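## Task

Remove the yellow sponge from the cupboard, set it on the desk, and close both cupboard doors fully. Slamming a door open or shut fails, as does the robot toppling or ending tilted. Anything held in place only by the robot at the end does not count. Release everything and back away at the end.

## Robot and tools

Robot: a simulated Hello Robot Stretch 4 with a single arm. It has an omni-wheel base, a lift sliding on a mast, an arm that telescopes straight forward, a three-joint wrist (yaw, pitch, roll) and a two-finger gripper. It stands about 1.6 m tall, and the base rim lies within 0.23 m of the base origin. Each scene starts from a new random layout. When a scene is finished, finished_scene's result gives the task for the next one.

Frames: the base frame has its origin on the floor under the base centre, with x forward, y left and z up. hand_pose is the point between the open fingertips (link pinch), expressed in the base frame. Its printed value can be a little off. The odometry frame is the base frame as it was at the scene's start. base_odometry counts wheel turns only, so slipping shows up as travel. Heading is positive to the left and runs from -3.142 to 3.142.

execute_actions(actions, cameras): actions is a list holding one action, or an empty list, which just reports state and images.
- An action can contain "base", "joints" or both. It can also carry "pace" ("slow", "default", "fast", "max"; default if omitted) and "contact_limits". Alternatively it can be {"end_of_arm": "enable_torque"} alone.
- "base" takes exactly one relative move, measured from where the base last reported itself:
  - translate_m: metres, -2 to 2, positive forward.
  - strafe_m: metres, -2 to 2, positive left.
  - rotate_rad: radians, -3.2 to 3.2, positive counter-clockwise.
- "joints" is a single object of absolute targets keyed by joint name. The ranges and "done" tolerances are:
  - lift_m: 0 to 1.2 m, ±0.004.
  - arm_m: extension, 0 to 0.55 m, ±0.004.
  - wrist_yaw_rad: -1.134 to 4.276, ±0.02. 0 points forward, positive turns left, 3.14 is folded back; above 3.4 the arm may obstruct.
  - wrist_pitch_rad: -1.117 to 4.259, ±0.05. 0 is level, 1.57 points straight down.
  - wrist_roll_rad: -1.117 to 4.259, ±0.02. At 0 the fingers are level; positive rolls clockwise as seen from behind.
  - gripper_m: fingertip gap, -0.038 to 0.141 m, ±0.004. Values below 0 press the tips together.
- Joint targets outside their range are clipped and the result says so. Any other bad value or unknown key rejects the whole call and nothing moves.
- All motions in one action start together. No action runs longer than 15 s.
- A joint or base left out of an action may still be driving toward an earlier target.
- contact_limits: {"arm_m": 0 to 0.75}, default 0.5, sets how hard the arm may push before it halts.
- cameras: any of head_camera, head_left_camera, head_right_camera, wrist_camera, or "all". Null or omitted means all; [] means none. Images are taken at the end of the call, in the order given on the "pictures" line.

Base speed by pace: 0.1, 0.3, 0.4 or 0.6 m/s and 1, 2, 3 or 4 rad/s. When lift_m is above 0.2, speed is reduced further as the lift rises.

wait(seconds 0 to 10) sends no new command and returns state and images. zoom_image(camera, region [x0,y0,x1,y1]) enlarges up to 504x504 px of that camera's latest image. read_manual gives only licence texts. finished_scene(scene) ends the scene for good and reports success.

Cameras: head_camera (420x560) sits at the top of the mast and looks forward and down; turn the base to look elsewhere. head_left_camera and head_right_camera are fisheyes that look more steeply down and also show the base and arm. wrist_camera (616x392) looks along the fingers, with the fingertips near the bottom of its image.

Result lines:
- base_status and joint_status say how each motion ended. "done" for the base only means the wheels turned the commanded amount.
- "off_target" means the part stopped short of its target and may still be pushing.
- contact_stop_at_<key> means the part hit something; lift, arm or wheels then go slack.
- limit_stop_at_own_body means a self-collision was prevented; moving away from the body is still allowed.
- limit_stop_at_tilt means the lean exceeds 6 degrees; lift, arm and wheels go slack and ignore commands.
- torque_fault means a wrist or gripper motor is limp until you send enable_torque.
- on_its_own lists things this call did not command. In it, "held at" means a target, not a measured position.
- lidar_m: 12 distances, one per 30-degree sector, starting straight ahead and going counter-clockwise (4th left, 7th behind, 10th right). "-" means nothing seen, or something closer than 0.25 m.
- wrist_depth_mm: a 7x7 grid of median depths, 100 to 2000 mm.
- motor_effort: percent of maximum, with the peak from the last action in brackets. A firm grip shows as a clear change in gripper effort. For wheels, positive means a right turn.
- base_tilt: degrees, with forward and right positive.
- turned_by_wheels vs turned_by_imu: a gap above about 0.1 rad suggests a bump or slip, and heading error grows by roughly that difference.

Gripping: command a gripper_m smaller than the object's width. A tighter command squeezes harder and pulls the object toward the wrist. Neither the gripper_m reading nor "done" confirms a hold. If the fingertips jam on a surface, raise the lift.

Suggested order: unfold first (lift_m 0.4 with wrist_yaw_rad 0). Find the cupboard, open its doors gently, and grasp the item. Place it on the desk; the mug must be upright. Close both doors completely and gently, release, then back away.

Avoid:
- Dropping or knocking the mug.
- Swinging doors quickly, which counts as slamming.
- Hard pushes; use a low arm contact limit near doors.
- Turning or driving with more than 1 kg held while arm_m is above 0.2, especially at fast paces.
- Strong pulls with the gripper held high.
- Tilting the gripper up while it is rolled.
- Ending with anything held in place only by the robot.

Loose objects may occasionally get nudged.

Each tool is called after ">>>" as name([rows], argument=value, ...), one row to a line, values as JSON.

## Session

>>> execute_actions(actions=[])

Scene clock: 0.00 s.
base_odometry: x=+0.000 y=+0.000 heading=+0.000 (m, m, rad; odometry frame)
turned_by_wheels: +0.000 (rad since the last result)
turned_by_imu: +0.000 (rad since the last result)
base_tilt: forward=+0.0 right=-0.5 (deg)
lidar_m: 1.57 2.17 2.21 2.64 1.92 2.42 2.79 1.71 1.75 1.45 1.30 1.28
base_status: not commanded
joint_positions: lift_m=+0.198 arm_m=+0.002 wrist_yaw_rad=+3.063 wrist_pitch_rad=+0.021 wrist_roll_rad=-0.017 gripper_m=+0.057
joint_status: not commanded
motor_effort: lift_m=+20 arm_m=+0 wrist_yaw_rad=+1 wrist_pitch_rad=-6 wrist_roll_rad=+0 gripper_m=-3 wheel_0=+0 wheel_1=+0 wheel_2=+0 (%)
hand_pose: x=-0.1077 y=+0.1099 z=+0.3706 quat_wxyz=(+0.039, -0.011, -0.008, +0.999) (m; base frame)
wrist_depth_mm: 139 142 - - - - - / 107 140 - - - - - / 109 140 - - - - - / 118 139 - - - - - / 137 - - - - - - / 1661 1708 1430 1808 1618 1863 1863 / 1078 1098 976 1138 193 1160 1160
pictures: head_camera, head_left_camera, head_right_camera, wrist_camera
Images, in order (width x height): head_camera 420x560, head_left_camera 420x672, head_right_camera 420x672, wrist_camera 616x392.

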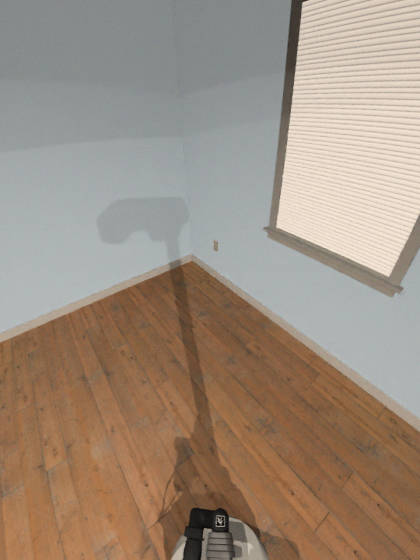

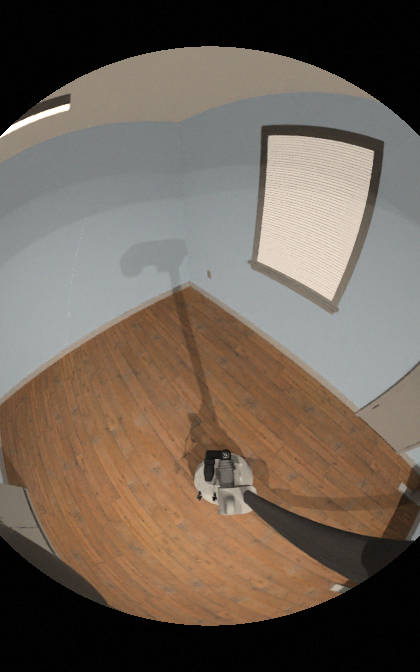

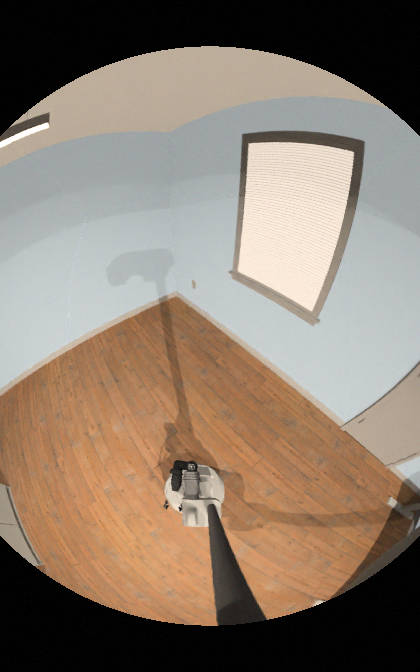

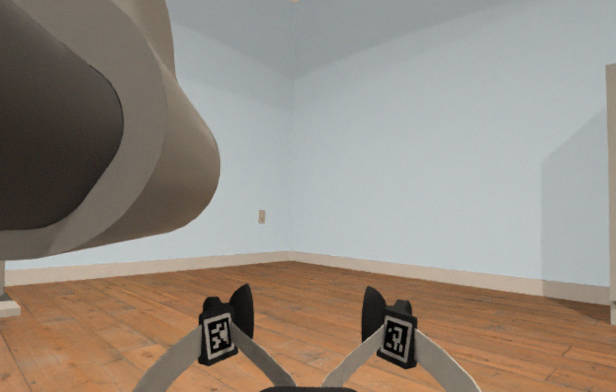

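>>> zoom_image(camera="head_left_camera", region=[0, 440, 130, 620])

>>> zoom_image(camera="head_right_camera", region=[0, 440, 130, 620])

Region (0, 440, 130, 620) of head_left_camera's 420x672 image, scaled by 2.800, with more detail than that image has.

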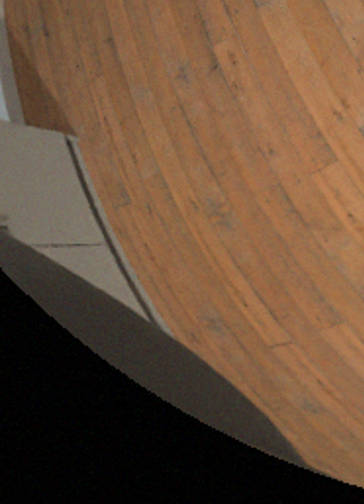

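Region (0, 440, 130, 620) of head_right_camera's 420x672 image, scaled by 2.800, with more detail than that image has.

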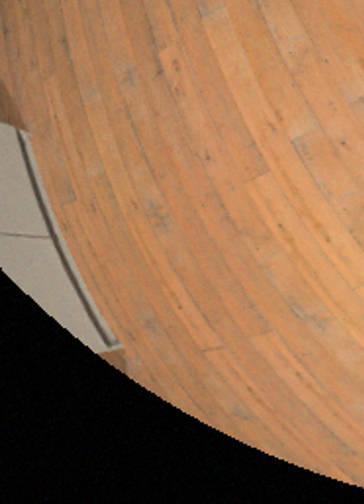

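>>> execute_actions([
  {"base": {"rotate_rad": 2.0}, "joints": {"lift_m": 0.4, "wrist_yaw_rad": 0.0, "gripper_m": 0.04}, "pace": "max"},
], cameras=["head_camera", "wrist_camera", "head_left_camera"])

Scene clock: 19.90 s.
base_odometry: x=+0.000 y=+0.000 heading=+2.000 (m, m, rad; odometry frame)
turned_by_wheels: +2.000 (rad since the last result)
turned_by_imu: +2.000 (rad since the last result)
base_tilt: forward=+0.1 right=-0.4 (deg)
lidar_m: 1.93 1.94 2.84 1.73 1.72 1.49 1.31 1.30 1.55 2.18 2.19 2.58
base_status: done
joint_positions: lift_m=+0.400 arm_m=+0.002 wrist_yaw_rad=+0.000 wrist_pitch_rad=+0.021 wrist_roll_rad=-0.017 gripper_m=+0.040
joint_status: all done
motor_effort: lift_m=+22(26) arm_m=-1(0) wrist_yaw_rad=-3(7) wrist_pitch_rad=-4(6) wrist_roll_rad=-1(0) gripper_m=-5(5) wheel_0=+1(12) wheel_1=+1(6) wheel_2=+1(11) (%)
hand_pose: x=+0.4614 y=-0.0873 z=+0.5720 quat_wxyz=(+1.000, -0.008, +0.011, +0.000) (m; base frame)
wrist_depth_mm: 1983 - - - - - - / 1983 - - - - - - / 1983 - 1708 1863 - - - / 1983 - 1708 1808 - - - / 1921 - 1708 1863 - - - / 1921 1983 1661 1863 - - - / 1576 1576 1430 1537 183 1661 1661
pictures: head_camera, head_left_camera, wrist_camera
Images, in order (width x height): head_camera 420x560, head_left_camera 420x672, wrist_camera 616x392.

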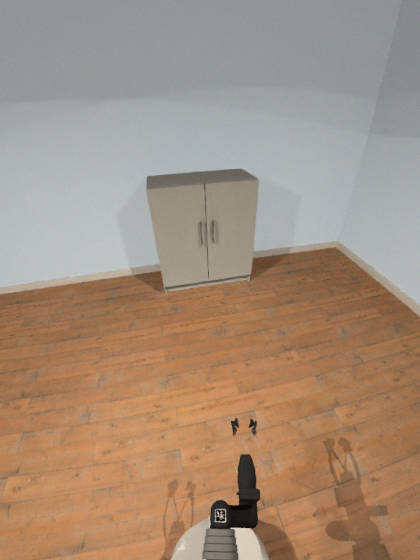

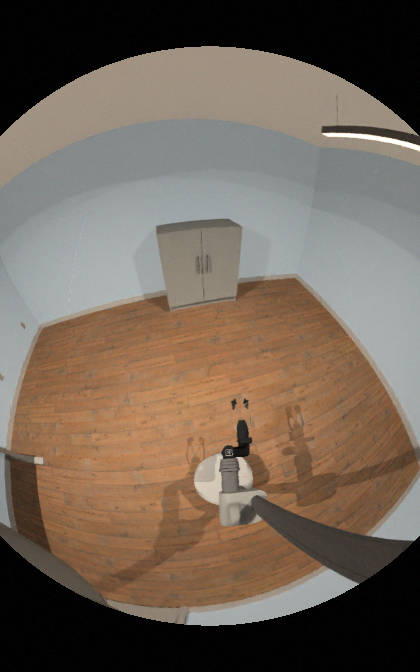

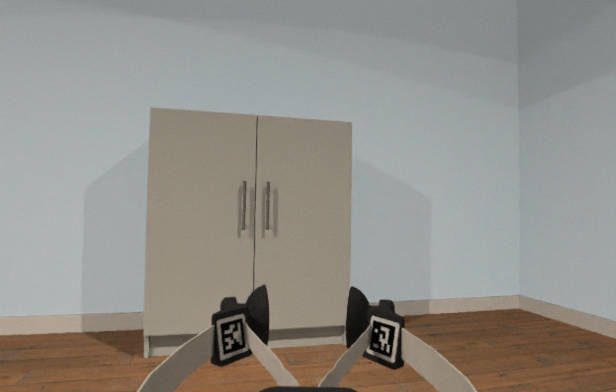

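>>> execute_actions([
  {"base": {"translate_m": 1.04}, "joints": {"lift_m": 0.48, "arm_m": 0.2}, "pace": "max"},
], cameras=[])

>>> execute_actions([
  {"base": {"rotate_rad": 0.2}, "joints": {"arm_m": 0.3}, "pace": "fast"},
], cameras=["head_camera", "wrist_camera"])

Scene clock: 50.67 s.
base_odometry: x=-0.433 y=+0.946 heading=+2.000 (m, m, rad; odometry frame)
turned_by_wheels: +0.000 (rad since the last result)
turned_by_imu: -0.001 (rad since the last result)
base_tilt: forward=+0.0 right=-0.5 (deg)
lidar_m: 0.90 0.90 1.64 2.78 2.08 2.34 2.32 2.32 2.22 1.93 1.94 1.06
base_status: done
joint_positions: lift_m=+0.480 arm_m=+0.199 wrist_yaw_rad=+0.000 wrist_pitch_rad=+0.021 wrist_roll_rad=-0.017 gripper_m=+0.040
joint_status: all done
motor_effort: lift_m=+22(25) arm_m=+6(5) wrist_yaw_rad=-1(1) wrist_pitch_rad=-5(6) wrist_roll_rad=+0(0) gripper_m=-5(4) wheel_0=+0(7) wheel_1=+0(6) wheel_2=+0(14) (%)
hand_pose: x=+0.6582 y=-0.0874 z=+0.6520 quat_wxyz=(+1.000, -0.008, +0.011, +0.000) (m; base frame)
wrist_depth_mm: 496 512 549 580 615 1205 1308 / 488 517 539 580 615 1229 1281 / 488 517 544 574 609 1205 1281 / 488 508 539 569 603 1205 1281 / 488 508 539 564 597 1205 1281 / 484 508 488 569 603 1205 1229 / 480 500 517 554 183 1160 1255
pictures: none
No camera images: the call's "cameras" was empty. Leave "cameras" out to get every camera's image.

Scene clock: 51.77 s.
base_odometry: x=-0.433 y=+0.946 heading=+2.200 (m, m, rad; odometry frame)
turned_by_wheels: +0.200 (rad since the last result)
turned_by_imu: +0.200 (rad since the last result)
base_tilt: forward=+0.1 right=-0.4 (deg)
lidar_m: 0.88 0.95 1.94 2.77 2.09 2.45 2.30 2.38 2.04 1.94 1.98 0.96
base_status: done
joint_positions: lift_m=+0.480 arm_m=+0.299 wrist_yaw_rad=+0.000 wrist_pitch_rad=+0.021 wrist_roll_rad=-0.017 gripper_m=+0.040
joint_status: all done
motor_effort: lift_m=+22(22) arm_m=+6(8) wrist_yaw_rad=-1(1) wrist_pitch_rad=-5(4) wrist_roll_rad=-1(1) gripper_m=-4(3) wheel_0=+0(6) wheel_1=+0(6) wheel_2=+0(8) (%)
hand_pose: x=+0.7582 y=-0.0873 z=+0.6520 quat_wxyz=(+1.000, -0.008, +0.010, +0.000) (m; base frame)
wrist_depth_mm: 415 424 424 433 436 442 445 / 415 418 424 427 433 436 442 / 415 415 421 424 430 433 439 / 410 413 418 421 430 433 439 / 404 410 418 418 427 433 433 / 404 410 413 418 424 427 433 / 402 407 375 415 183 427 430
pictures: head_camera, wrist_camera
Images, in order (width x height): head_camera 420x560, wrist_camera 616x392.

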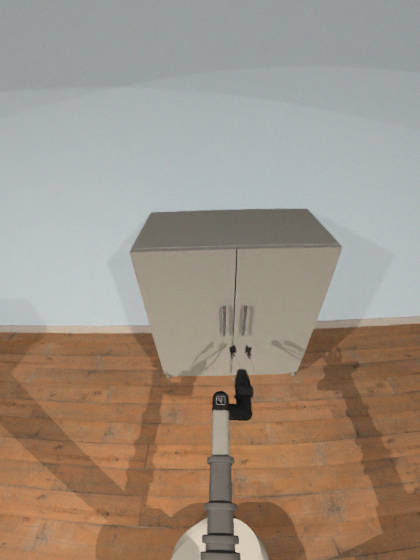

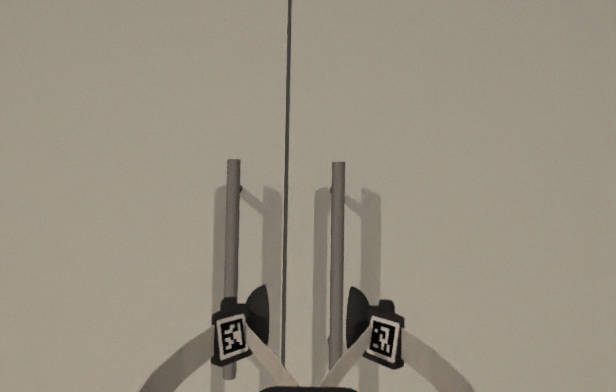

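>>> execute_actions([
  {"base": {"strafe_m": -0.029}, "joints": {"arm_m": 0.476}, "contact_limits": {"arm_m": 0.2}},
], cameras=["wrist_camera"])

Scene clock: 58.50 s.
base_odometry: x=-0.410 y=+0.963 heading=+2.200 (m, m, rad; odometry frame)
turned_by_wheels: +0.000 (rad since the last result)
turned_by_imu: +0.001 (rad since the last result)
base_tilt: forward=+0.0 right=-0.4 (deg)
lidar_m: 0.89 0.97 1.93 2.79 2.12 2.43 2.32 2.40 2.03 1.90 1.97 0.95
base_status: done
joint_positions: lift_m=+0.480 arm_m=+0.475 wrist_yaw_rad=+0.000 wrist_pitch_rad=+0.021 wrist_roll_rad=-0.017 gripper_m=+0.040
joint_status: all done
motor_effort: lift_m=+22(22) arm_m=+6(5) wrist_yaw_rad=+0(1) wrist_pitch_rad=-4(4) wrist_roll_rad=+0(0) gripper_m=-5(3) wheel_0=+0(7) wheel_1=+0(5) wheel_2=-1(0) (%)
contact_limits: arm_m 0.2
hand_pose: x=+0.9342 y=-0.0874 z=+0.6520 quat_wxyz=(+1.000, -0.008, +0.010, +0.000) (m; base frame)
wrist_depth_mm: 243 245 249 252 254 257 259 / 241 244 248 250 253 256 257 / 239 242 246 248 252 255 257 / 238 241 244 247 250 253 255 / 237 239 243 245 248 252 254 / 236 238 240 244 247 250 253 / 236 236 238 208 184 250 251
pictures: wrist_camera
Images, in order (width x height): wrist_camera 616x392.

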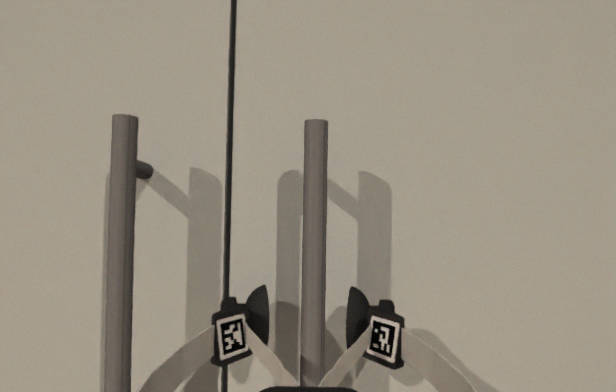

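>>> execute_actions([
  {"joints": {"gripper_m": -0.012}},
], cameras=["wrist_camera"])

Scene clock: 61.43 s.
base_odometry: x=-0.410 y=+0.963 heading=+2.200 (m, m, rad; odometry frame)
turned_by_wheels: -0.001 (rad since the last result)
turned_by_imu: +0.000 (rad since the last result)
base_tilt: forward=+0.1 right=-0.4 (deg)
lidar_m: 0.90 0.94 1.93 2.79 2.13 2.45 2.30 2.39 2.02 1.91 1.96 0.97
base_status: not commanded
joint_positions: lift_m=+0.480 arm_m=+0.476 wrist_yaw_rad=-0.002 wrist_pitch_rad=+0.021 wrist_roll_rad=-0.017 gripper_m=-0.012
joint_status: all done
motor_effort: lift_m=+22(22) arm_m=+2(6) wrist_yaw_rad=+7(9) wrist_pitch_rad=-5(5) wrist_roll_rad=+0(1) gripper_m=-15(19) wheel_0=-3(3) wheel_1=-3(3) wheel_2=-3(3) (%)
hand_pose: x=+0.9347 y=-0.0881 z=+0.6520 quat_wxyz=(+1.000, -0.008, +0.011, -0.001) (m; base frame)
wrist_depth_mm: 237 240 243 245 249 254 257 / 236 239 241 244 247 252 255 / 236 238 240 242 247 252 254 / 234 236 238 240 245 250 252 / 233 236 237 239 245 249 250 / 231 235 236 204 243 247 249 / 230 202 178 204 181 246 248
pictures: wrist_camera
Images, in order (width x height): wrist_camera 616x392.

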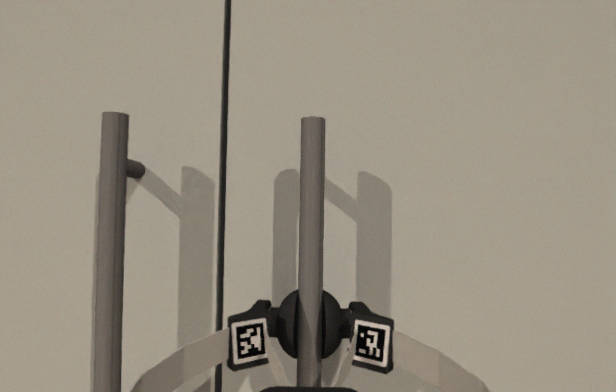

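>>> execute_actions([
  {"base": {"strafe_m": -0.055}, "joints": {"arm_m": 0.335}},
], cameras=["head_camera", "wrist_camera"])

Scene clock: 71.37 s.
base_odometry: x=-0.365 y=+0.995 heading=+2.200 (m, m, rad; odometry frame)
turned_by_wheels: +0.000 (rad since the last result)
turned_by_imu: +0.001 (rad since the last result)
base_tilt: forward=+0.0 right=-0.4 (deg)
lidar_m: 0.73 0.83 1.94 2.86 2.18 2.45 2.31 2.40 1.97 1.85 1.91 0.89
base_status: done
joint_positions: lift_m=+0.480 arm_m=+0.336 wrist_yaw_rad=+0.000 wrist_pitch_rad=+0.021 wrist_roll_rad=-0.017 gripper_m=-0.012
joint_status: all done
motor_effort: lift_m=+22(22) arm_m=-6(8) wrist_yaw_rad=+3(47) wrist_pitch_rad=-6(5) wrist_roll_rad=+0(1) gripper_m=-16(16) wheel_0=+1(17) wheel_1=-1(9) wheel_2=-1(10) (%)
hand_pose: x=+0.7955 y=-0.0876 z=+0.6520 quat_wxyz=(+1.000, -0.008, +0.011, +0.000) (m; base frame)
wrist_depth_mm: 208 723 226 242 272 312 353 / 210 831 225 243 272 310 351 / 209 820 224 234 271 309 349 / 209 480 223 234 268 307 349 / 504 809 222 233 267 304 345 / 504 809 216 204 266 304 342 / 433 715 179 198 177 301 342
pictures: head_camera, wrist_camera
Images, in order (width x height): head_camera 420x560, wrist_camera 616x392.

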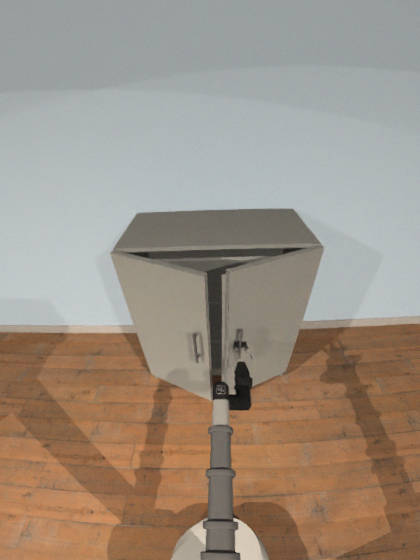

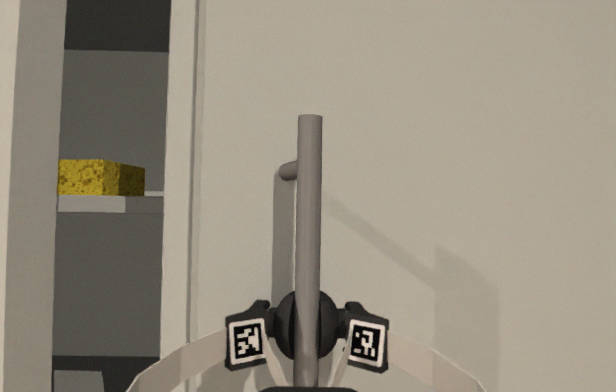

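>>> zoom_image(camera="wrist_camera", region=[30, 120, 210, 240])

>>> zoom_image(camera="head_camera", region=[100, 200, 340, 420])

Region (30, 120, 210, 240) of wrist_camera's 616x392 image, scaled by 2.800.

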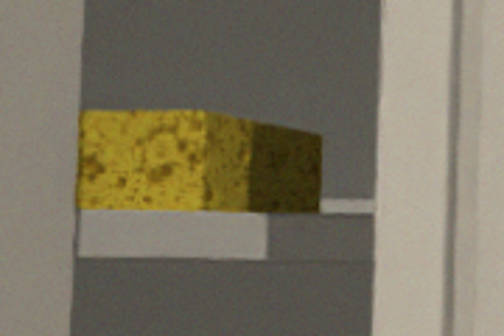

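Region (100, 200, 340, 420) of head_camera's 420x560 image, scaled by 2.100, with more detail than that image has; it fills the top 462 rows of this view, and the rest is white.

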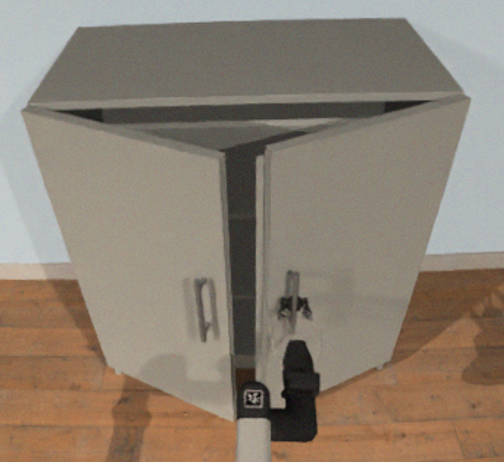

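>>> execute_actions([
  {"base": {"strafe_m": 0.055}, "joints": {"arm_m": 0.48}, "contact_limits": {"arm_m": 0.2}},
], cameras=["head_camera", "wrist_camera"])

Scene clock: 138.07 s.
base_odometry: x=-0.410 y=+0.963 heading=+2.199 (m, m, rad; odometry frame)
turned_by_wheels: -0.001 (rad since the last result)
turned_by_imu: +0.000 (rad since the last result)
base_tilt: forward=+0.1 right=-0.5 (deg)
lidar_m: 0.74 0.86 1.91 2.80 2.12 2.46 2.32 2.40 2.01 1.90 1.97 0.97
base_status: done
joint_positions: lift_m=+0.480 arm_m=+0.479 wrist_yaw_rad=-0.002 wrist_pitch_rad=+0.021 wrist_roll_rad=-0.017 gripper_m=-0.012
joint_status: all done
motor_effort: lift_m=+22(22) arm_m=+7(7) wrist_yaw_rad=+6(25) wrist_pitch_rad=-5(6) wrist_roll_rad=+0(0) gripper_m=-14(15) wheel_0=-2(13) wheel_1=-2(5) wheel_2=-3(7) (%)
contact_limits: arm_m 0.2
hand_pose: x=+0.9380 y=-0.0880 z=+0.6519 quat_wxyz=(+1.000, -0.008, +0.011, -0.001) (m; base frame)
wrist_depth_mm: 676 691 262 239 244 248 252 / 676 683 262 237 243 246 250 / 336 683 258 236 241 246 249 / 332 366 257 235 239 244 247 / 668 676 256 234 239 243 246 / 661 668 254 198 237 241 245 / 668 661 177 197 181 241 244
pictures: head_camera, wrist_camera
Images, in order (width x height): head_camera 420x560, wrist_camera 616x392.

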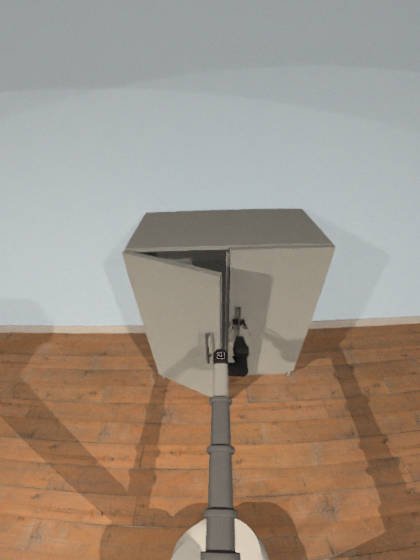

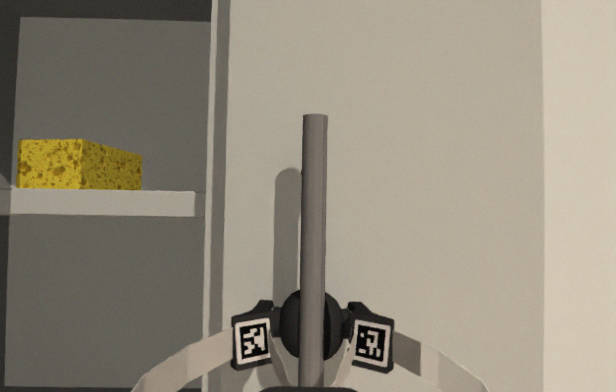

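>>> execute_actions([
  {"joints": {"gripper_m": 0.022}},
], cameras=[])

>>> execute_actions([
  {"joints": {"arm_m": 0.395}, "pace": "fast"},
], cameras=["head_camera", "wrist_camera"])

Scene clock: 201.00 s.
base_odometry: x=-0.410 y=+0.963 heading=+2.199 (m, m, rad; odometry frame)
turned_by_wheels: +0.000 (rad since the last result)
turned_by_imu: +0.001 (rad since the last result)
base_tilt: forward=+0.1 right=-0.4 (deg)
lidar_m: 0.74 0.87 1.94 2.80 2.13 2.45 2.32 2.39 2.02 1.89 1.97 0.96
base_status: not commanded
joint_positions: lift_m=+0.480 arm_m=+0.479 wrist_yaw_rad=+0.000 wrist_pitch_rad=+0.021 wrist_roll_rad=-0.017 gripper_m=+0.022
joint_status: all done
motor_effort: lift_m=+22(22) arm_m=+6(7) wrist_yaw_rad=+0(6) wrist_pitch_rad=-5(6) wrist_roll_rad=+0(0) gripper_m=-5(11) wheel_0=-1(2) wheel_1=-1(2) wheel_2=-2(3) (%)
hand_pose: x=+0.9382 y=-0.0876 z=+0.6520 quat_wxyz=(+1.000, -0.008, +0.011, +0.000) (m; base frame)
wrist_depth_mm: 676 683 272 247 250 252 256 / 676 683 268 246 249 251 254 / 504 683 267 243 247 250 253 / 332 364 266 243 246 249 251 / 668 676 265 240 245 248 251 / 661 661 263 206 244 247 248 / 661 661 183 204 183 245 248
pictures: none
No camera images: the call's "cameras" was empty. Leave "cameras" out to get every camera's image.

Scene clock: 202.03 s.
base_odometry: x=-0.410 y=+0.963 heading=+2.199 (m, m, rad; odometry frame)
turned_by_wheels: +0.000 (rad since the last result)
turned_by_imu: +0.000 (rad since the last result)
base_tilt: forward=+0.0 right=-0.4 (deg)
lidar_m: 0.72 0.88 1.94 2.80 2.13 2.46 2.32 2.39 2.00 1.90 1.98 0.98
base_status: not commanded
joint_positions: lift_m=+0.480 arm_m=+0.396 wrist_yaw_rad=+0.000 wrist_pitch_rad=+0.021 wrist_roll_rad=-0.017 gripper_m=+0.022
joint_status: all done
motor_effort: lift_m=+22(22) arm_m=-6(7) wrist_yaw_rad=+1(2) wrist_pitch_rad=-5(6) wrist_roll_rad=+0(0) gripper_m=-4(5) wheel_0=-1(1) wheel_1=-1(1) wheel_2=-2(2) (%)
hand_pose: x=+0.8554 y=-0.0875 z=+0.6520 quat_wxyz=(+1.000, -0.008, +0.011, +0.000) (m; base frame)
wrist_depth_mm: 138 683 676 332 336 340 343 / 137 768 768 330 334 338 342 / 137 768 768 330 332 336 340 / 136 413 368 327 330 334 338 / 135 759 759 324 330 332 336 / 135 759 750 285 327 329 334 / 134 723 183 319 183 329 332
pictures: head_camera, wrist_camera
Images, in order (width x height): head_camera 420x560, wrist_camera 616x392.

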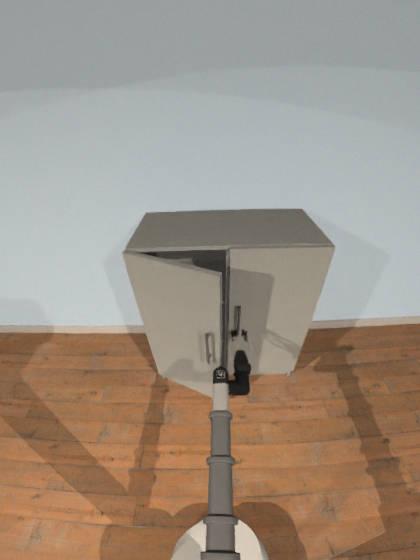

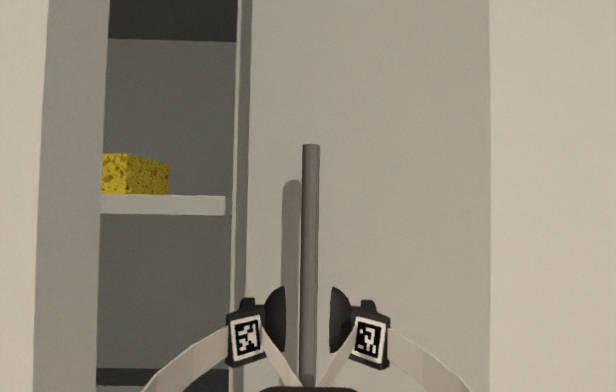

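>>> execute_actions(actions=[])

Scene clock: 218.17 s.
base_odometry: x=-0.410 y=+0.963 heading=+2.199 (m, m, rad; odometry frame)
turned_by_wheels: +0.000 (rad since the last result)
turned_by_imu: +0.000 (rad since the last result)
base_tilt: forward=+0.1 right=-0.4 (deg)
lidar_m: 0.73 0.87 1.90 2.80 2.14 2.44 2.32 2.38 1.99 1.91 1.96 0.98
base_status: not commanded
joint_positions: lift_m=+0.480 arm_m=+0.396 wrist_yaw_rad=+0.000 wrist_pitch_rad=+0.021 wrist_roll_rad=-0.017 gripper_m=+0.022
joint_status: all done
motor_effort: lift_m=+22(22) arm_m=-6(7) wrist_yaw_rad=+1(2) wrist_pitch_rad=-4(6) wrist_roll_rad=-1(0) gripper_m=-4(5) wheel_0=-1(1) wheel_1=-1(1) wheel_2=-2(2) (%)
hand_pose: x=+0.8554 y=-0.0875 z=+0.6520 quat_wxyz=(+1.000, -0.008, +0.011, +0.000) (m; base frame)
wrist_depth_mm: 138 676 676 330 334 338 343 / 137 759 768 329 332 338 342 / 137 750 768 327 332 336 340 / 136 413 368 325 330 334 338 / 135 759 759 324 329 332 334 / 135 750 750 283 325 330 336 / 134 715 183 319 184 329 329
pictures: head_camera, head_left_camera, head_right_camera, wrist_camera
Images, in order (width x height): head_camera 420x560, head_left_camera 420x672, head_right_camera 420x672, wrist_camera 616x392.

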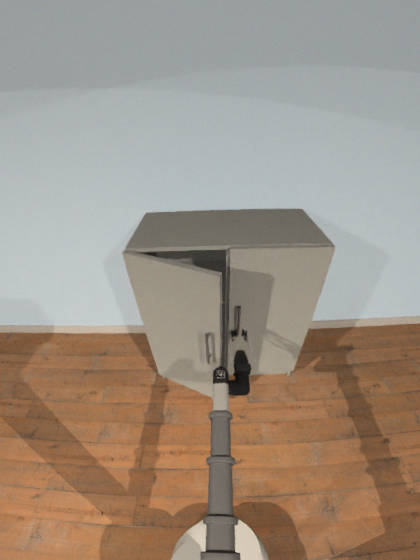

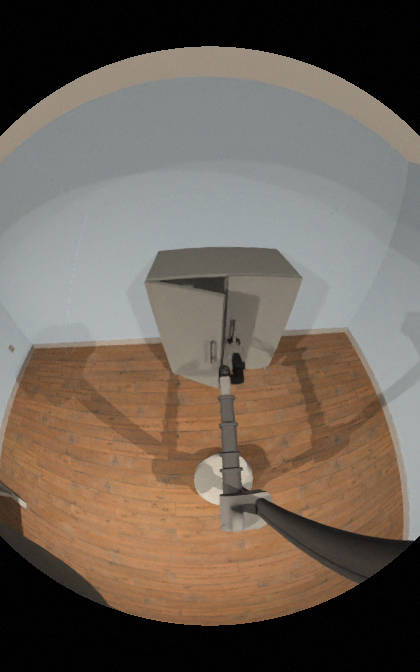

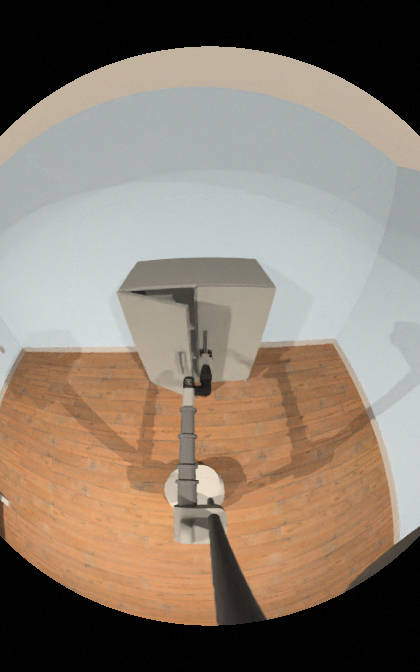

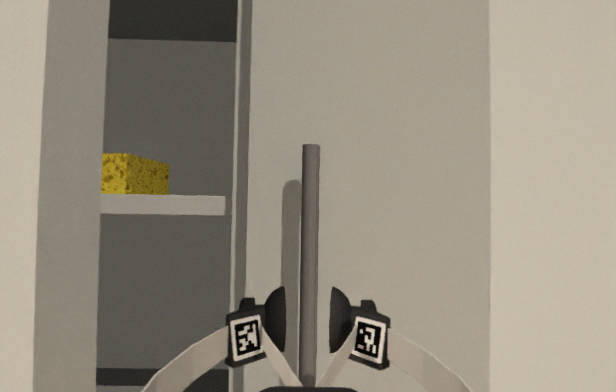

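>>> execute_actions([
  {"base": {"strafe_m": 0.29}, "joints": {"arm_m": 0.14}},
], cameras=["head_camera", "wrist_camera"])

Scene clock: 236.37 s.
base_odometry: x=-0.644 y=+0.792 heading=+2.199 (m, m, rad; odometry frame)
turned_by_wheels: +0.000 (rad since the last result)
turned_by_imu: +0.002 (rad since the last result)
base_tilt: forward=+0.1 right=-0.5 (deg)
lidar_m: 0.75 1.43 1.90 2.51 1.86 2.36 2.33 2.41 2.33 2.19 2.02 0.72
base_status: done
joint_positions: lift_m=+0.480 arm_m=+0.141 wrist_yaw_rad=+0.000 wrist_pitch_rad=+0.021 wrist_roll_rad=-0.017 gripper_m=+0.022
joint_status: all done
motor_effort: lift_m=+22(22) arm_m=-6(7) wrist_yaw_rad=+0(18) wrist_pitch_rad=-4(5) wrist_roll_rad=+0(0) gripper_m=-4(4) wheel_0=+2(11) wheel_1=-1(9) wheel_2=-1(3) (%)
hand_pose: x=+0.6005 y=-0.0874 z=+0.6520 quat_wxyz=(+1.000, -0.008, +0.011, +0.000) (m; base frame)
wrist_depth_mm: 1042 1025 508 445 397 364 603 / 1025 1042 508 442 394 364 597 / 1008 1025 504 442 392 364 591 / 1008 1025 500 439 392 364 597 / 1008 991 496 436 389 359 591 / 1025 1025 492 418 375 355 591 / 1008 1008 183 421 183 351 585
pictures: head_camera, wrist_camera
Images, in order (width x height): head_camera 420x560, wrist_camera 616x392.

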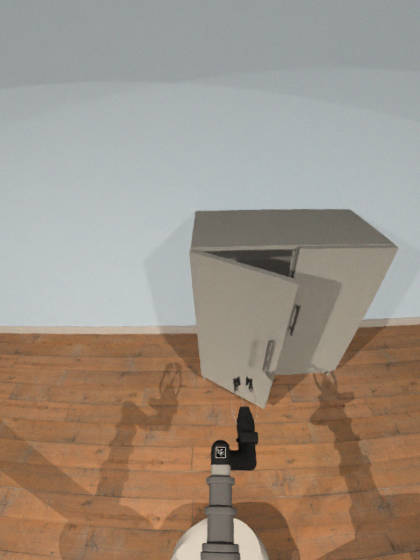

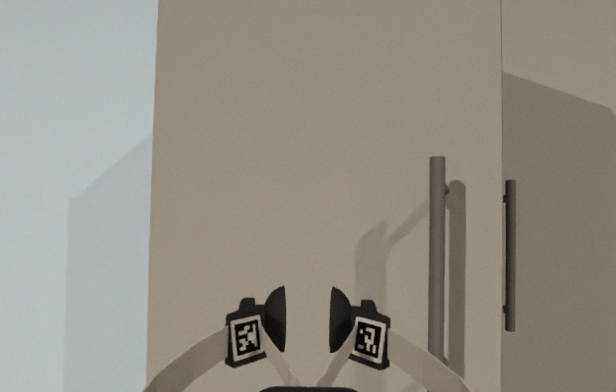

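>>> execute_actions([
  {"base": {"strafe_m": -0.255}, "joints": {"arm_m": 0.2, "lift_m": 0.642}, "pace": "max"},
], cameras=["wrist_camera"])

Scene clock: 284.13 s.
base_odometry: x=-0.438 y=+0.942 heading=+2.199 (m, m, rad; odometry frame)
turned_by_wheels: +0.000 (rad since the last result)
turned_by_imu: +0.000 (rad since the last result)
base_tilt: forward=+0.1 right=-0.4 (deg)
lidar_m: 0.69 0.85 1.94 2.77 2.08 2.45 2.30 2.39 2.07 1.94 2.01 0.97
base_status: done
joint_positions: lift_m=+0.642 arm_m=+0.199 wrist_yaw_rad=+0.000 wrist_pitch_rad=+0.021 wrist_roll_rad=-0.017 gripper_m=+0.022
joint_status: all done
motor_effort: lift_m=+23(29) arm_m=+7(6) wrist_yaw_rad=-2(0) wrist_pitch_rad=-5(5) wrist_roll_rad=+0(1) gripper_m=-4(4) wheel_0=+1(11) wheel_1=-1(8) wheel_2=-1(0) (%)
hand_pose: x=+0.6582 y=-0.0874 z=+0.8139 quat_wxyz=(+1.000, -0.008, +0.010, +0.000) (m; base frame)
wrist_depth_mm: 389 322 1025 1025 1042 1025 1060 / 379 319 549 554 539 544 544 / 375 315 732 530 530 539 549 / 368 310 960 525 530 535 539 / 368 309 904 525 525 530 539 / 362 306 285 517 525 530 535 / 359 297 184 512 183 525 535
pictures: wrist_camera
Images, in order (width x height): wrist_camera 616x392.

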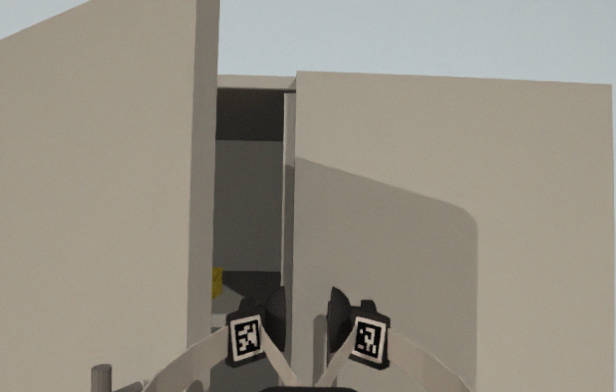

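>>> execute_actions([
  {"joints": {"arm_m": 0.42, "gripper_m": 0.07}, "pace": "max"},
], cameras=["head_camera", "wrist_camera"])

Scene clock: 287.93 s.
base_odometry: x=-0.438 y=+0.942 heading=+2.199 (m, m, rad; odometry frame)
turned_by_wheels: +0.000 (rad since the last result)
turned_by_imu: +0.001 (rad since the last result)
base_tilt: forward=+0.0 right=-0.5 (deg)
lidar_m: 0.69 0.85 1.93 2.77 2.09 2.45 2.33 2.39 2.06 1.94 2.02 0.98
base_status: not commanded
joint_positions: lift_m=+0.642 arm_m=+0.419 wrist_yaw_rad=+0.000 wrist_pitch_rad=+0.021 wrist_roll_rad=-0.017 gripper_m=+0.070
joint_status: all done
motor_effort: lift_m=+23(23) arm_m=+6(5) wrist_yaw_rad=-1(2) wrist_pitch_rad=-5(5) wrist_roll_rad=+0(1) gripper_m=-3(4) wheel_0=+1(1) wheel_1=+0(1) wheel_2=-1(1) (%)
hand_pose: x=+0.8782 y=-0.0874 z=+0.8139 quat_wxyz=(+1.000, -0.008, +0.010, +0.000) (m; base frame)
wrist_depth_mm: 368 368 368 307 310 315 317 / 539 539 535 307 309 314 317 / 707 750 741 306 307 309 315 / 715 732 741 303 307 310 314 / 715 732 732 301 306 307 312 / 574 436 473 300 301 306 310 / 366 345 340 298 262 304 307
pictures: head_camera, wrist_camera
Images, in order (width x height): head_camera 420x560, wrist_camera 616x392.

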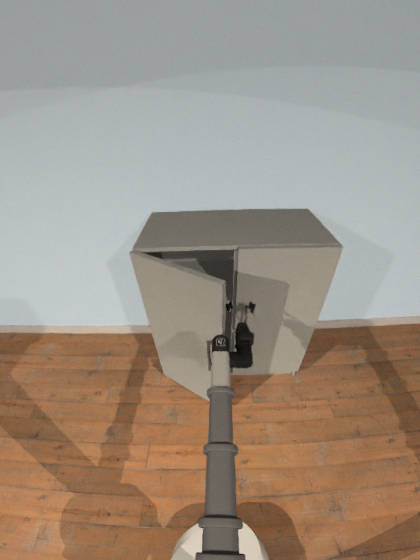

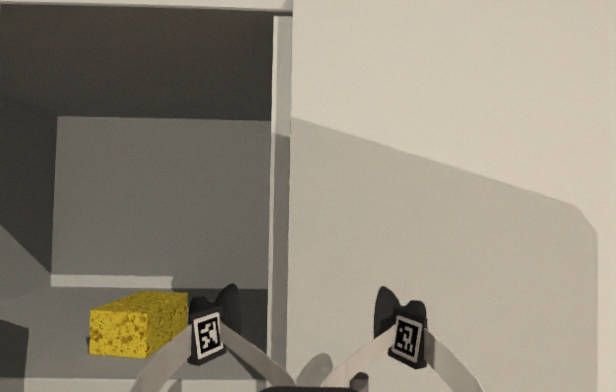

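>>> execute_actions([
  {"base": {"strafe_m": 0.30}, "joints": {"arm_m": 0.255, "gripper_m": 0.095}},
], cameras=["head_camera", "wrist_camera"])

Scene clock: 297.70 s.
base_odometry: x=-0.681 y=+0.766 heading=+2.199 (m, m, rad; odometry frame)
turned_by_wheels: +0.000 (rad since the last result)
turned_by_imu: +0.001 (rad since the last result)
base_tilt: forward=+0.1 right=-0.4 (deg)
lidar_m: 0.46 1.42 1.91 2.47 1.79 2.32 2.33 2.40 2.35 2.25 2.08 0.99
base_status: done
joint_positions: lift_m=+0.642 arm_m=+0.256 wrist_yaw_rad=+0.000 wrist_pitch_rad=+0.021 wrist_roll_rad=-0.017 gripper_m=+0.095
joint_status: all done
motor_effort: lift_m=+23(23) arm_m=-6(5) wrist_yaw_rad=+0(16) wrist_pitch_rad=-5(5) wrist_roll_rad=+0(1) gripper_m=-1(5) wheel_0=+2(13) wheel_1=-2(9) wheel_2=-1(4) (%)
hand_pose: x=+0.7154 y=-0.0875 z=+0.8139 quat_wxyz=(+1.000, -0.008, +0.011, +0.000) (m; base frame)
wrist_depth_mm: 142 259 931 946 960 976 991 / 144 265 535 525 574 559 480 / 146 270 732 904 917 891 477 / 147 273 768 904 917 931 477 / 147 278 768 904 917 917 473 / 148 247 496 609 549 559 473 / 148 221 574 878 904 512 466
pictures: head_camera, wrist_camera
Images, in order (width x height): head_camera 420x560, wrist_camera 616x392.

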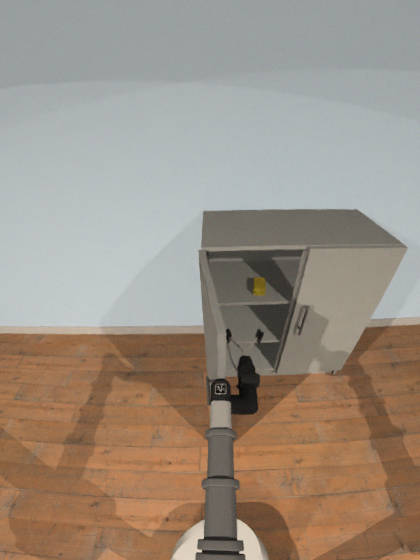

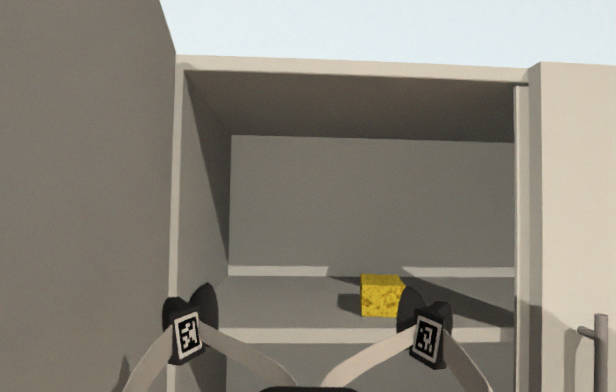

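>>> execute_actions([
  {"base": {"strafe_m": -0.105}, "joints": {"lift_m": 0.652, "wrist_pitch_rad": 0.23, "gripper_m": 0.1}, "pace": "max"},
], cameras=["wrist_camera"])

Scene clock: 317.57 s.
base_odometry: x=-0.596 y=+0.827 heading=+2.199 (m, m, rad; odometry frame)
turned_by_wheels: +0.000 (rad since the last result)
turned_by_imu: +0.000 (rad since the last result)
base_tilt: forward=+0.1 right=-0.3 (deg)
lidar_m: 0.49 0.55 1.91 2.55 1.91 2.42 2.32 2.40 2.26 2.14 2.04 0.96
base_status: done
joint_positions: lift_m=+0.652 arm_m=+0.256 wrist_yaw_rad=+0.000 wrist_pitch_rad=+0.232 wrist_roll_rad=-0.017 gripper_m=+0.100
joint_status: all done
motor_effort: lift_m=+23(23) arm_m=-7(6) wrist_yaw_rad=+0(2) wrist_pitch_rad=-3(4) wrist_roll_rad=-1(0) gripper_m=-1(1) wheel_0=+1(10) wheel_1=+0(2) wheel_2=-1(1) (%)
hand_pose: x=+0.7078 y=-0.0875 z=+0.7638 quat_wxyz=(+0.993, -0.008, +0.116, +0.001) (m; base frame)
wrist_depth_mm: 382 574 707 699 676 433 436 / 377 591 866 866 878 449 442 / 377 591 891 891 891 459 459 / 379 591 831 732 854 466 466 / 375 508 554 559 574 480 484 / 373 549 946 960 946 492 500 / 368 508 715 778 539 492 512
pictures: wrist_camera
Images, in order (width x height): wrist_camera 616x392.

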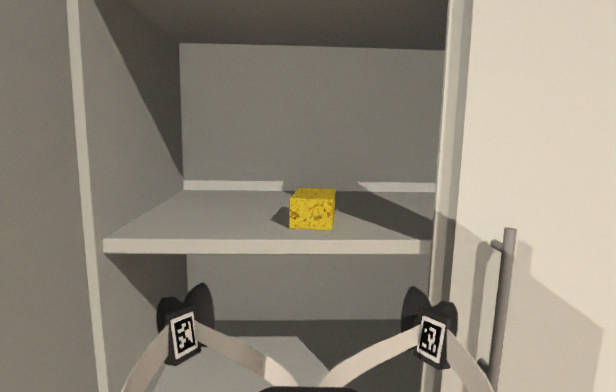

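>>> execute_actions([
  {"base": {"translate_m": 0.12}, "joints": {"arm_m": 0.525}, "pace": "max"},
], cameras=["wrist_camera"])

Scene clock: 324.20 s.
base_odometry: x=-0.667 y=+0.924 heading=+2.199 (m, m, rad; odometry frame)
turned_by_wheels: +0.000 (rad since the last result)
turned_by_imu: +0.000 (rad since the last result)
base_tilt: forward=+0.1 right=-0.4 (deg)
lidar_m: 0.37 0.38 1.74 2.57 1.95 2.49 2.45 2.52 2.24 2.13 1.87 0.85
base_status: done
joint_positions: lift_m=+0.652 arm_m=+0.524 wrist_yaw_rad=+0.000 wrist_pitch_rad=+0.232 wrist_roll_rad=-0.017 gripper_m=+0.100
joint_status: all done
motor_effort: lift_m=+22(23) arm_m=+6(7) wrist_yaw_rad=-1(2) wrist_pitch_rad=-4(5) wrist_roll_rad=-1(0) gripper_m=-1(0) wheel_0=-2(9) wheel_1=-1(1) wheel_2=+0(12) (%)
hand_pose: x=+0.9756 y=-0.0873 z=+0.7637 quat_wxyz=(+0.993, -0.008, +0.116, +0.001) (m; base frame)
wrist_depth_mm: 404 469 473 480 484 492 496 / 404 480 484 492 496 500 504 / 410 492 500 504 504 517 521 / 410 504 508 512 517 525 535 / 397 449 452 462 466 469 477 / 307 310 296 219 220 322 324 / 235 226 220 181 185 233 244
pictures: wrist_camera
Images, in order (width x height): wrist_camera 616x392.

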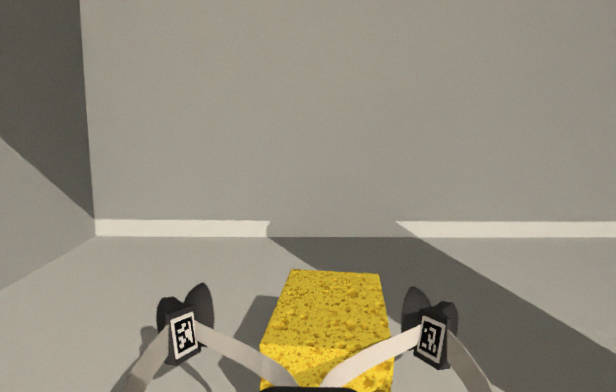

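>>> execute_actions([
  {"joints": {"arm_m": 0.507, "wrist_yaw_rad": -0.03, "gripper_m": 0.085}, "pace": "max"},
], cameras=["wrist_camera"])

>>> execute_actions([
  {"joints": {"lift_m": 0.638, "gripper_m": 0.02}, "pace": "max"},
], cameras=["wrist_camera"])

Scene clock: 340.37 s.
base_odometry: x=-0.667 y=+0.924 heading=+2.199 (m, m, rad; odometry frame)
turned_by_wheels: +0.000 (rad since the last result)
turned_by_imu: +0.001 (rad since the last result)
base_tilt: forward=+0.1 right=-0.4 (deg)
lidar_m: 0.39 0.36 1.76 2.55 1.97 2.50 2.46 2.54 2.24 2.13 1.88 0.84
base_status: not commanded
joint_positions: lift_m=+0.652 arm_m=+0.508 wrist_yaw_rad=-0.030 wrist_pitch_rad=+0.232 wrist_roll_rad=-0.017 gripper_m=+0.085
joint_status: all done
motor_effort: lift_m=+23(23) arm_m=-6(7) wrist_yaw_rad=-1(4) wrist_pitch_rad=-4(4) wrist_roll_rad=+0(1) gripper_m=-1(2) wheel_0=-1(2) wheel_1=+0(1) wheel_2=+0(0) (%)
hand_pose: x=+0.9571 y=-0.0958 z=+0.7637 quat_wxyz=(+0.993, -0.007, +0.116, -0.014) (m; base frame)
wrist_depth_mm: 430 480 488 500 504 512 521 / 430 496 504 508 517 530 539 / 433 500 512 521 530 544 549 / 433 512 530 539 549 559 564 / 407 452 455 462 469 469 473 / 307 312 223 220 235 324 324 / 234 226 218 199 200 233 245
pictures: wrist_camera
Images, in order (width x height): wrist_camera 616x392.

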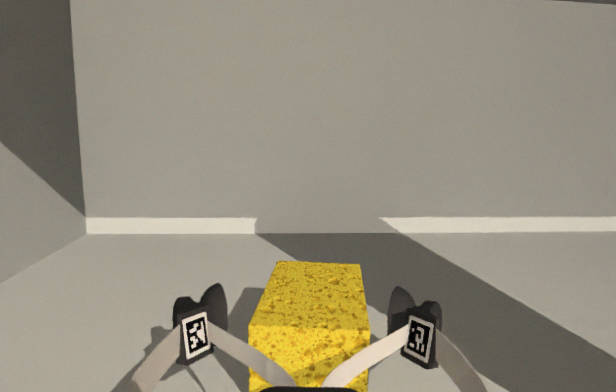

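Scene clock: 341.83 s.
base_odometry: x=-0.667 y=+0.924 heading=+2.199 (m, m, rad; odometry frame)
turned_by_wheels: +0.000 (rad since the last result)
turned_by_imu: +0.000 (rad since the last result)
base_tilt: forward=+0.0 right=-0.4 (deg)
lidar_m: 0.37 0.37 1.75 2.56 1.97 2.49 2.45 2.53 2.25 2.13 1.87 0.84
base_status: not commanded
joint_positions: lift_m=+0.638 arm_m=+0.508 wrist_yaw_rad=-0.030 wrist_pitch_rad=+0.232 wrist_roll_rad=-0.017 gripper_m=+0.020
joint_status: all done
motor_effort: lift_m=+17(17) arm_m=-6(6) wrist_yaw_rad=+0(0) wrist_pitch_rad=-5(5) wrist_roll_rad=-1(1) gripper_m=-20(23) wheel_0=-1(1) wheel_1=+0(0) wheel_2=+0(0) (%)
hand_pose: x=+0.9570 y=-0.0958 z=+0.7501 quat_wxyz=(+0.993, -0.007, +0.116, -0.014) (m; base frame)
wrist_depth_mm: 430 480 488 500 504 517 521 / 433 484 500 508 521 530 535 / 436 500 512 521 530 544 549 / 433 517 525 535 544 554 564 / 389 407 415 266 421 430 433 / 279 282 195 185 211 293 291 / 213 196 187 187 185 202 221
pictures: wrist_camera
Images, in order (width x height): wrist_camera 616x392.

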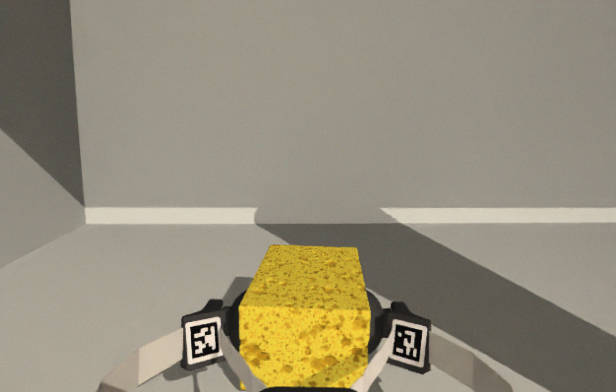

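>>> execute_actions([
  {"base": {"translate_m": -0.22}, "joints": {"lift_m": 0.68, "arm_m": 0.0}, "pace": "max"},
], cameras=["head_camera", "wrist_camera"])

Scene clock: 414.93 s.
base_odometry: x=-0.537 y=+0.746 heading=+2.199 (m, m, rad; odometry frame)
turned_by_wheels: +0.000 (rad since the last result)
turned_by_imu: +0.001 (rad since the last result)
base_tilt: forward=+0.1 right=-0.4 (deg)
lidar_m: 0.58 1.53 2.05 2.50 1.86 2.30 2.22 2.30 2.28 2.14 2.18 1.04
base_status: done
joint_positions: lift_m=+0.680 arm_m=+0.003 wrist_yaw_rad=-0.030 wrist_pitch_rad=+0.232 wrist_roll_rad=-0.017 gripper_m=+0.020
joint_status: all done
joint sent to its limit — the command would take arm_m past its lower limit, so that joint was sent only as far as its limit.
motor_effort: lift_m=+23(27) arm_m=-6(8) wrist_yaw_rad=+1(2) wrist_pitch_rad=-5(5) wrist_roll_rad=+0(0) gripper_m=-21(22) wheel_0=+2(6) wheel_1=+1(7) wheel_2=-1(11) (%)
hand_pose: x=+0.4519 y=-0.0959 z=+0.7916 quat_wxyz=(+0.993, -0.006, +0.116, -0.014) (m; base frame)
wrist_depth_mm: 741 530 1182 1205 1229 1229 1308 / 1182 521 1098 1229 798 820 820 / 1205 521 1229 1255 831 831 854 / 1229 512 1098 1205 831 842 878 / 1229 500 1281 267 866 878 1160 / 1308 492 194 185 211 891 1430 / 1336 384 187 187 185 917 1464
pictures: head_camera, wrist_camera
Images, in order (width x height): head_camera 420x560, wrist_camera 616x392.

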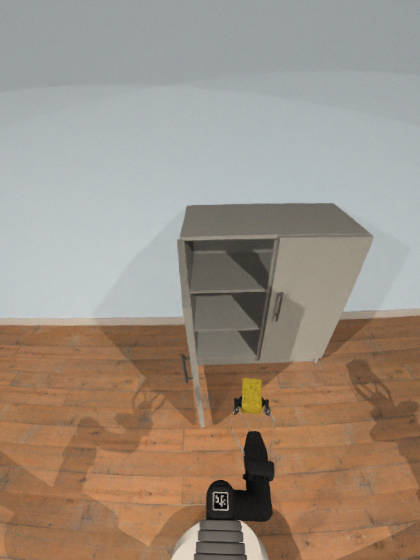

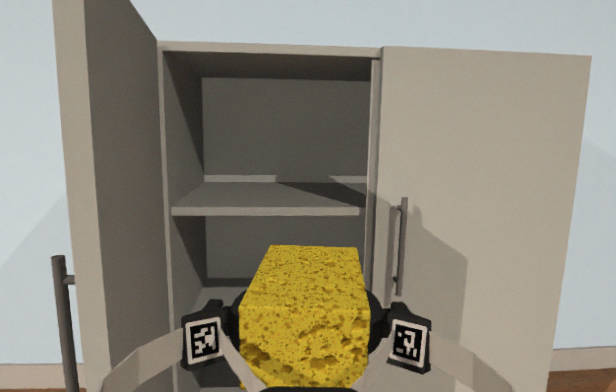

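>>> execute_actions([
  {"base": {"strafe_m": 0.2}, "joints": {"wrist_yaw_rad": 2.9}, "pace": "max"},
], cameras=["head_camera"])

Scene clock: 425.97 s.
base_odometry: x=-0.699 y=+0.629 heading=+2.199 (m, m, rad; odometry frame)
turned_by_wheels: +0.000 (rad since the last result)
turned_by_imu: +0.002 (rad since the last result)
base_tilt: forward=+0.1 right=-0.5 (deg)
lidar_m: 0.56 1.54 2.04 2.36 1.67 2.21 2.23 2.32 2.48 2.34 2.18 1.10
base_status: done
joint_positions: lift_m=+0.680 arm_m=+0.003 wrist_yaw_rad=+2.899 wrist_pitch_rad=+0.232 wrist_roll_rad=-0.017 gripper_m=+0.020
joint_status: all done
motor_effort: lift_m=+24(23) arm_m=-6(6) wrist_yaw_rad=+1(10) wrist_pitch_rad=-5(6) wrist_roll_rad=-1(0) gripper_m=-23(21) wheel_0=+1(10) wheel_1=+1(11) wheel_2=+1(1) (%)
hand_pose: x=-0.0777 y=+0.1522 z=+0.7916 quat_wxyz=(+0.119, -0.116, +0.006, +0.986) (m; base frame)
wrist_depth_mm: 134 - - - - - - / 156 - - - - - - / - - - - - - - / - - - - - - - / - - - 267 - - - / 1921 1983 195 185 211 - - / 1537 1366 186 187 185 1397 1537
pictures: head_camera
Images, in order (width x height): head_camera 420x560.

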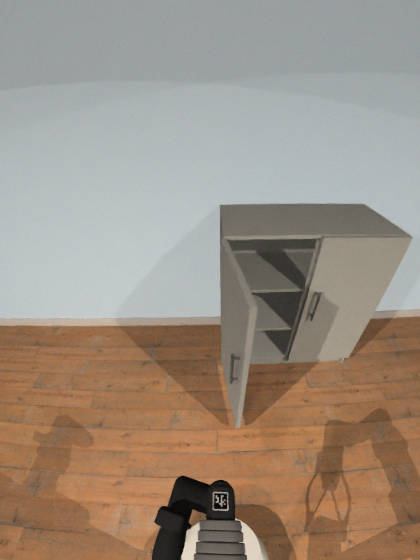

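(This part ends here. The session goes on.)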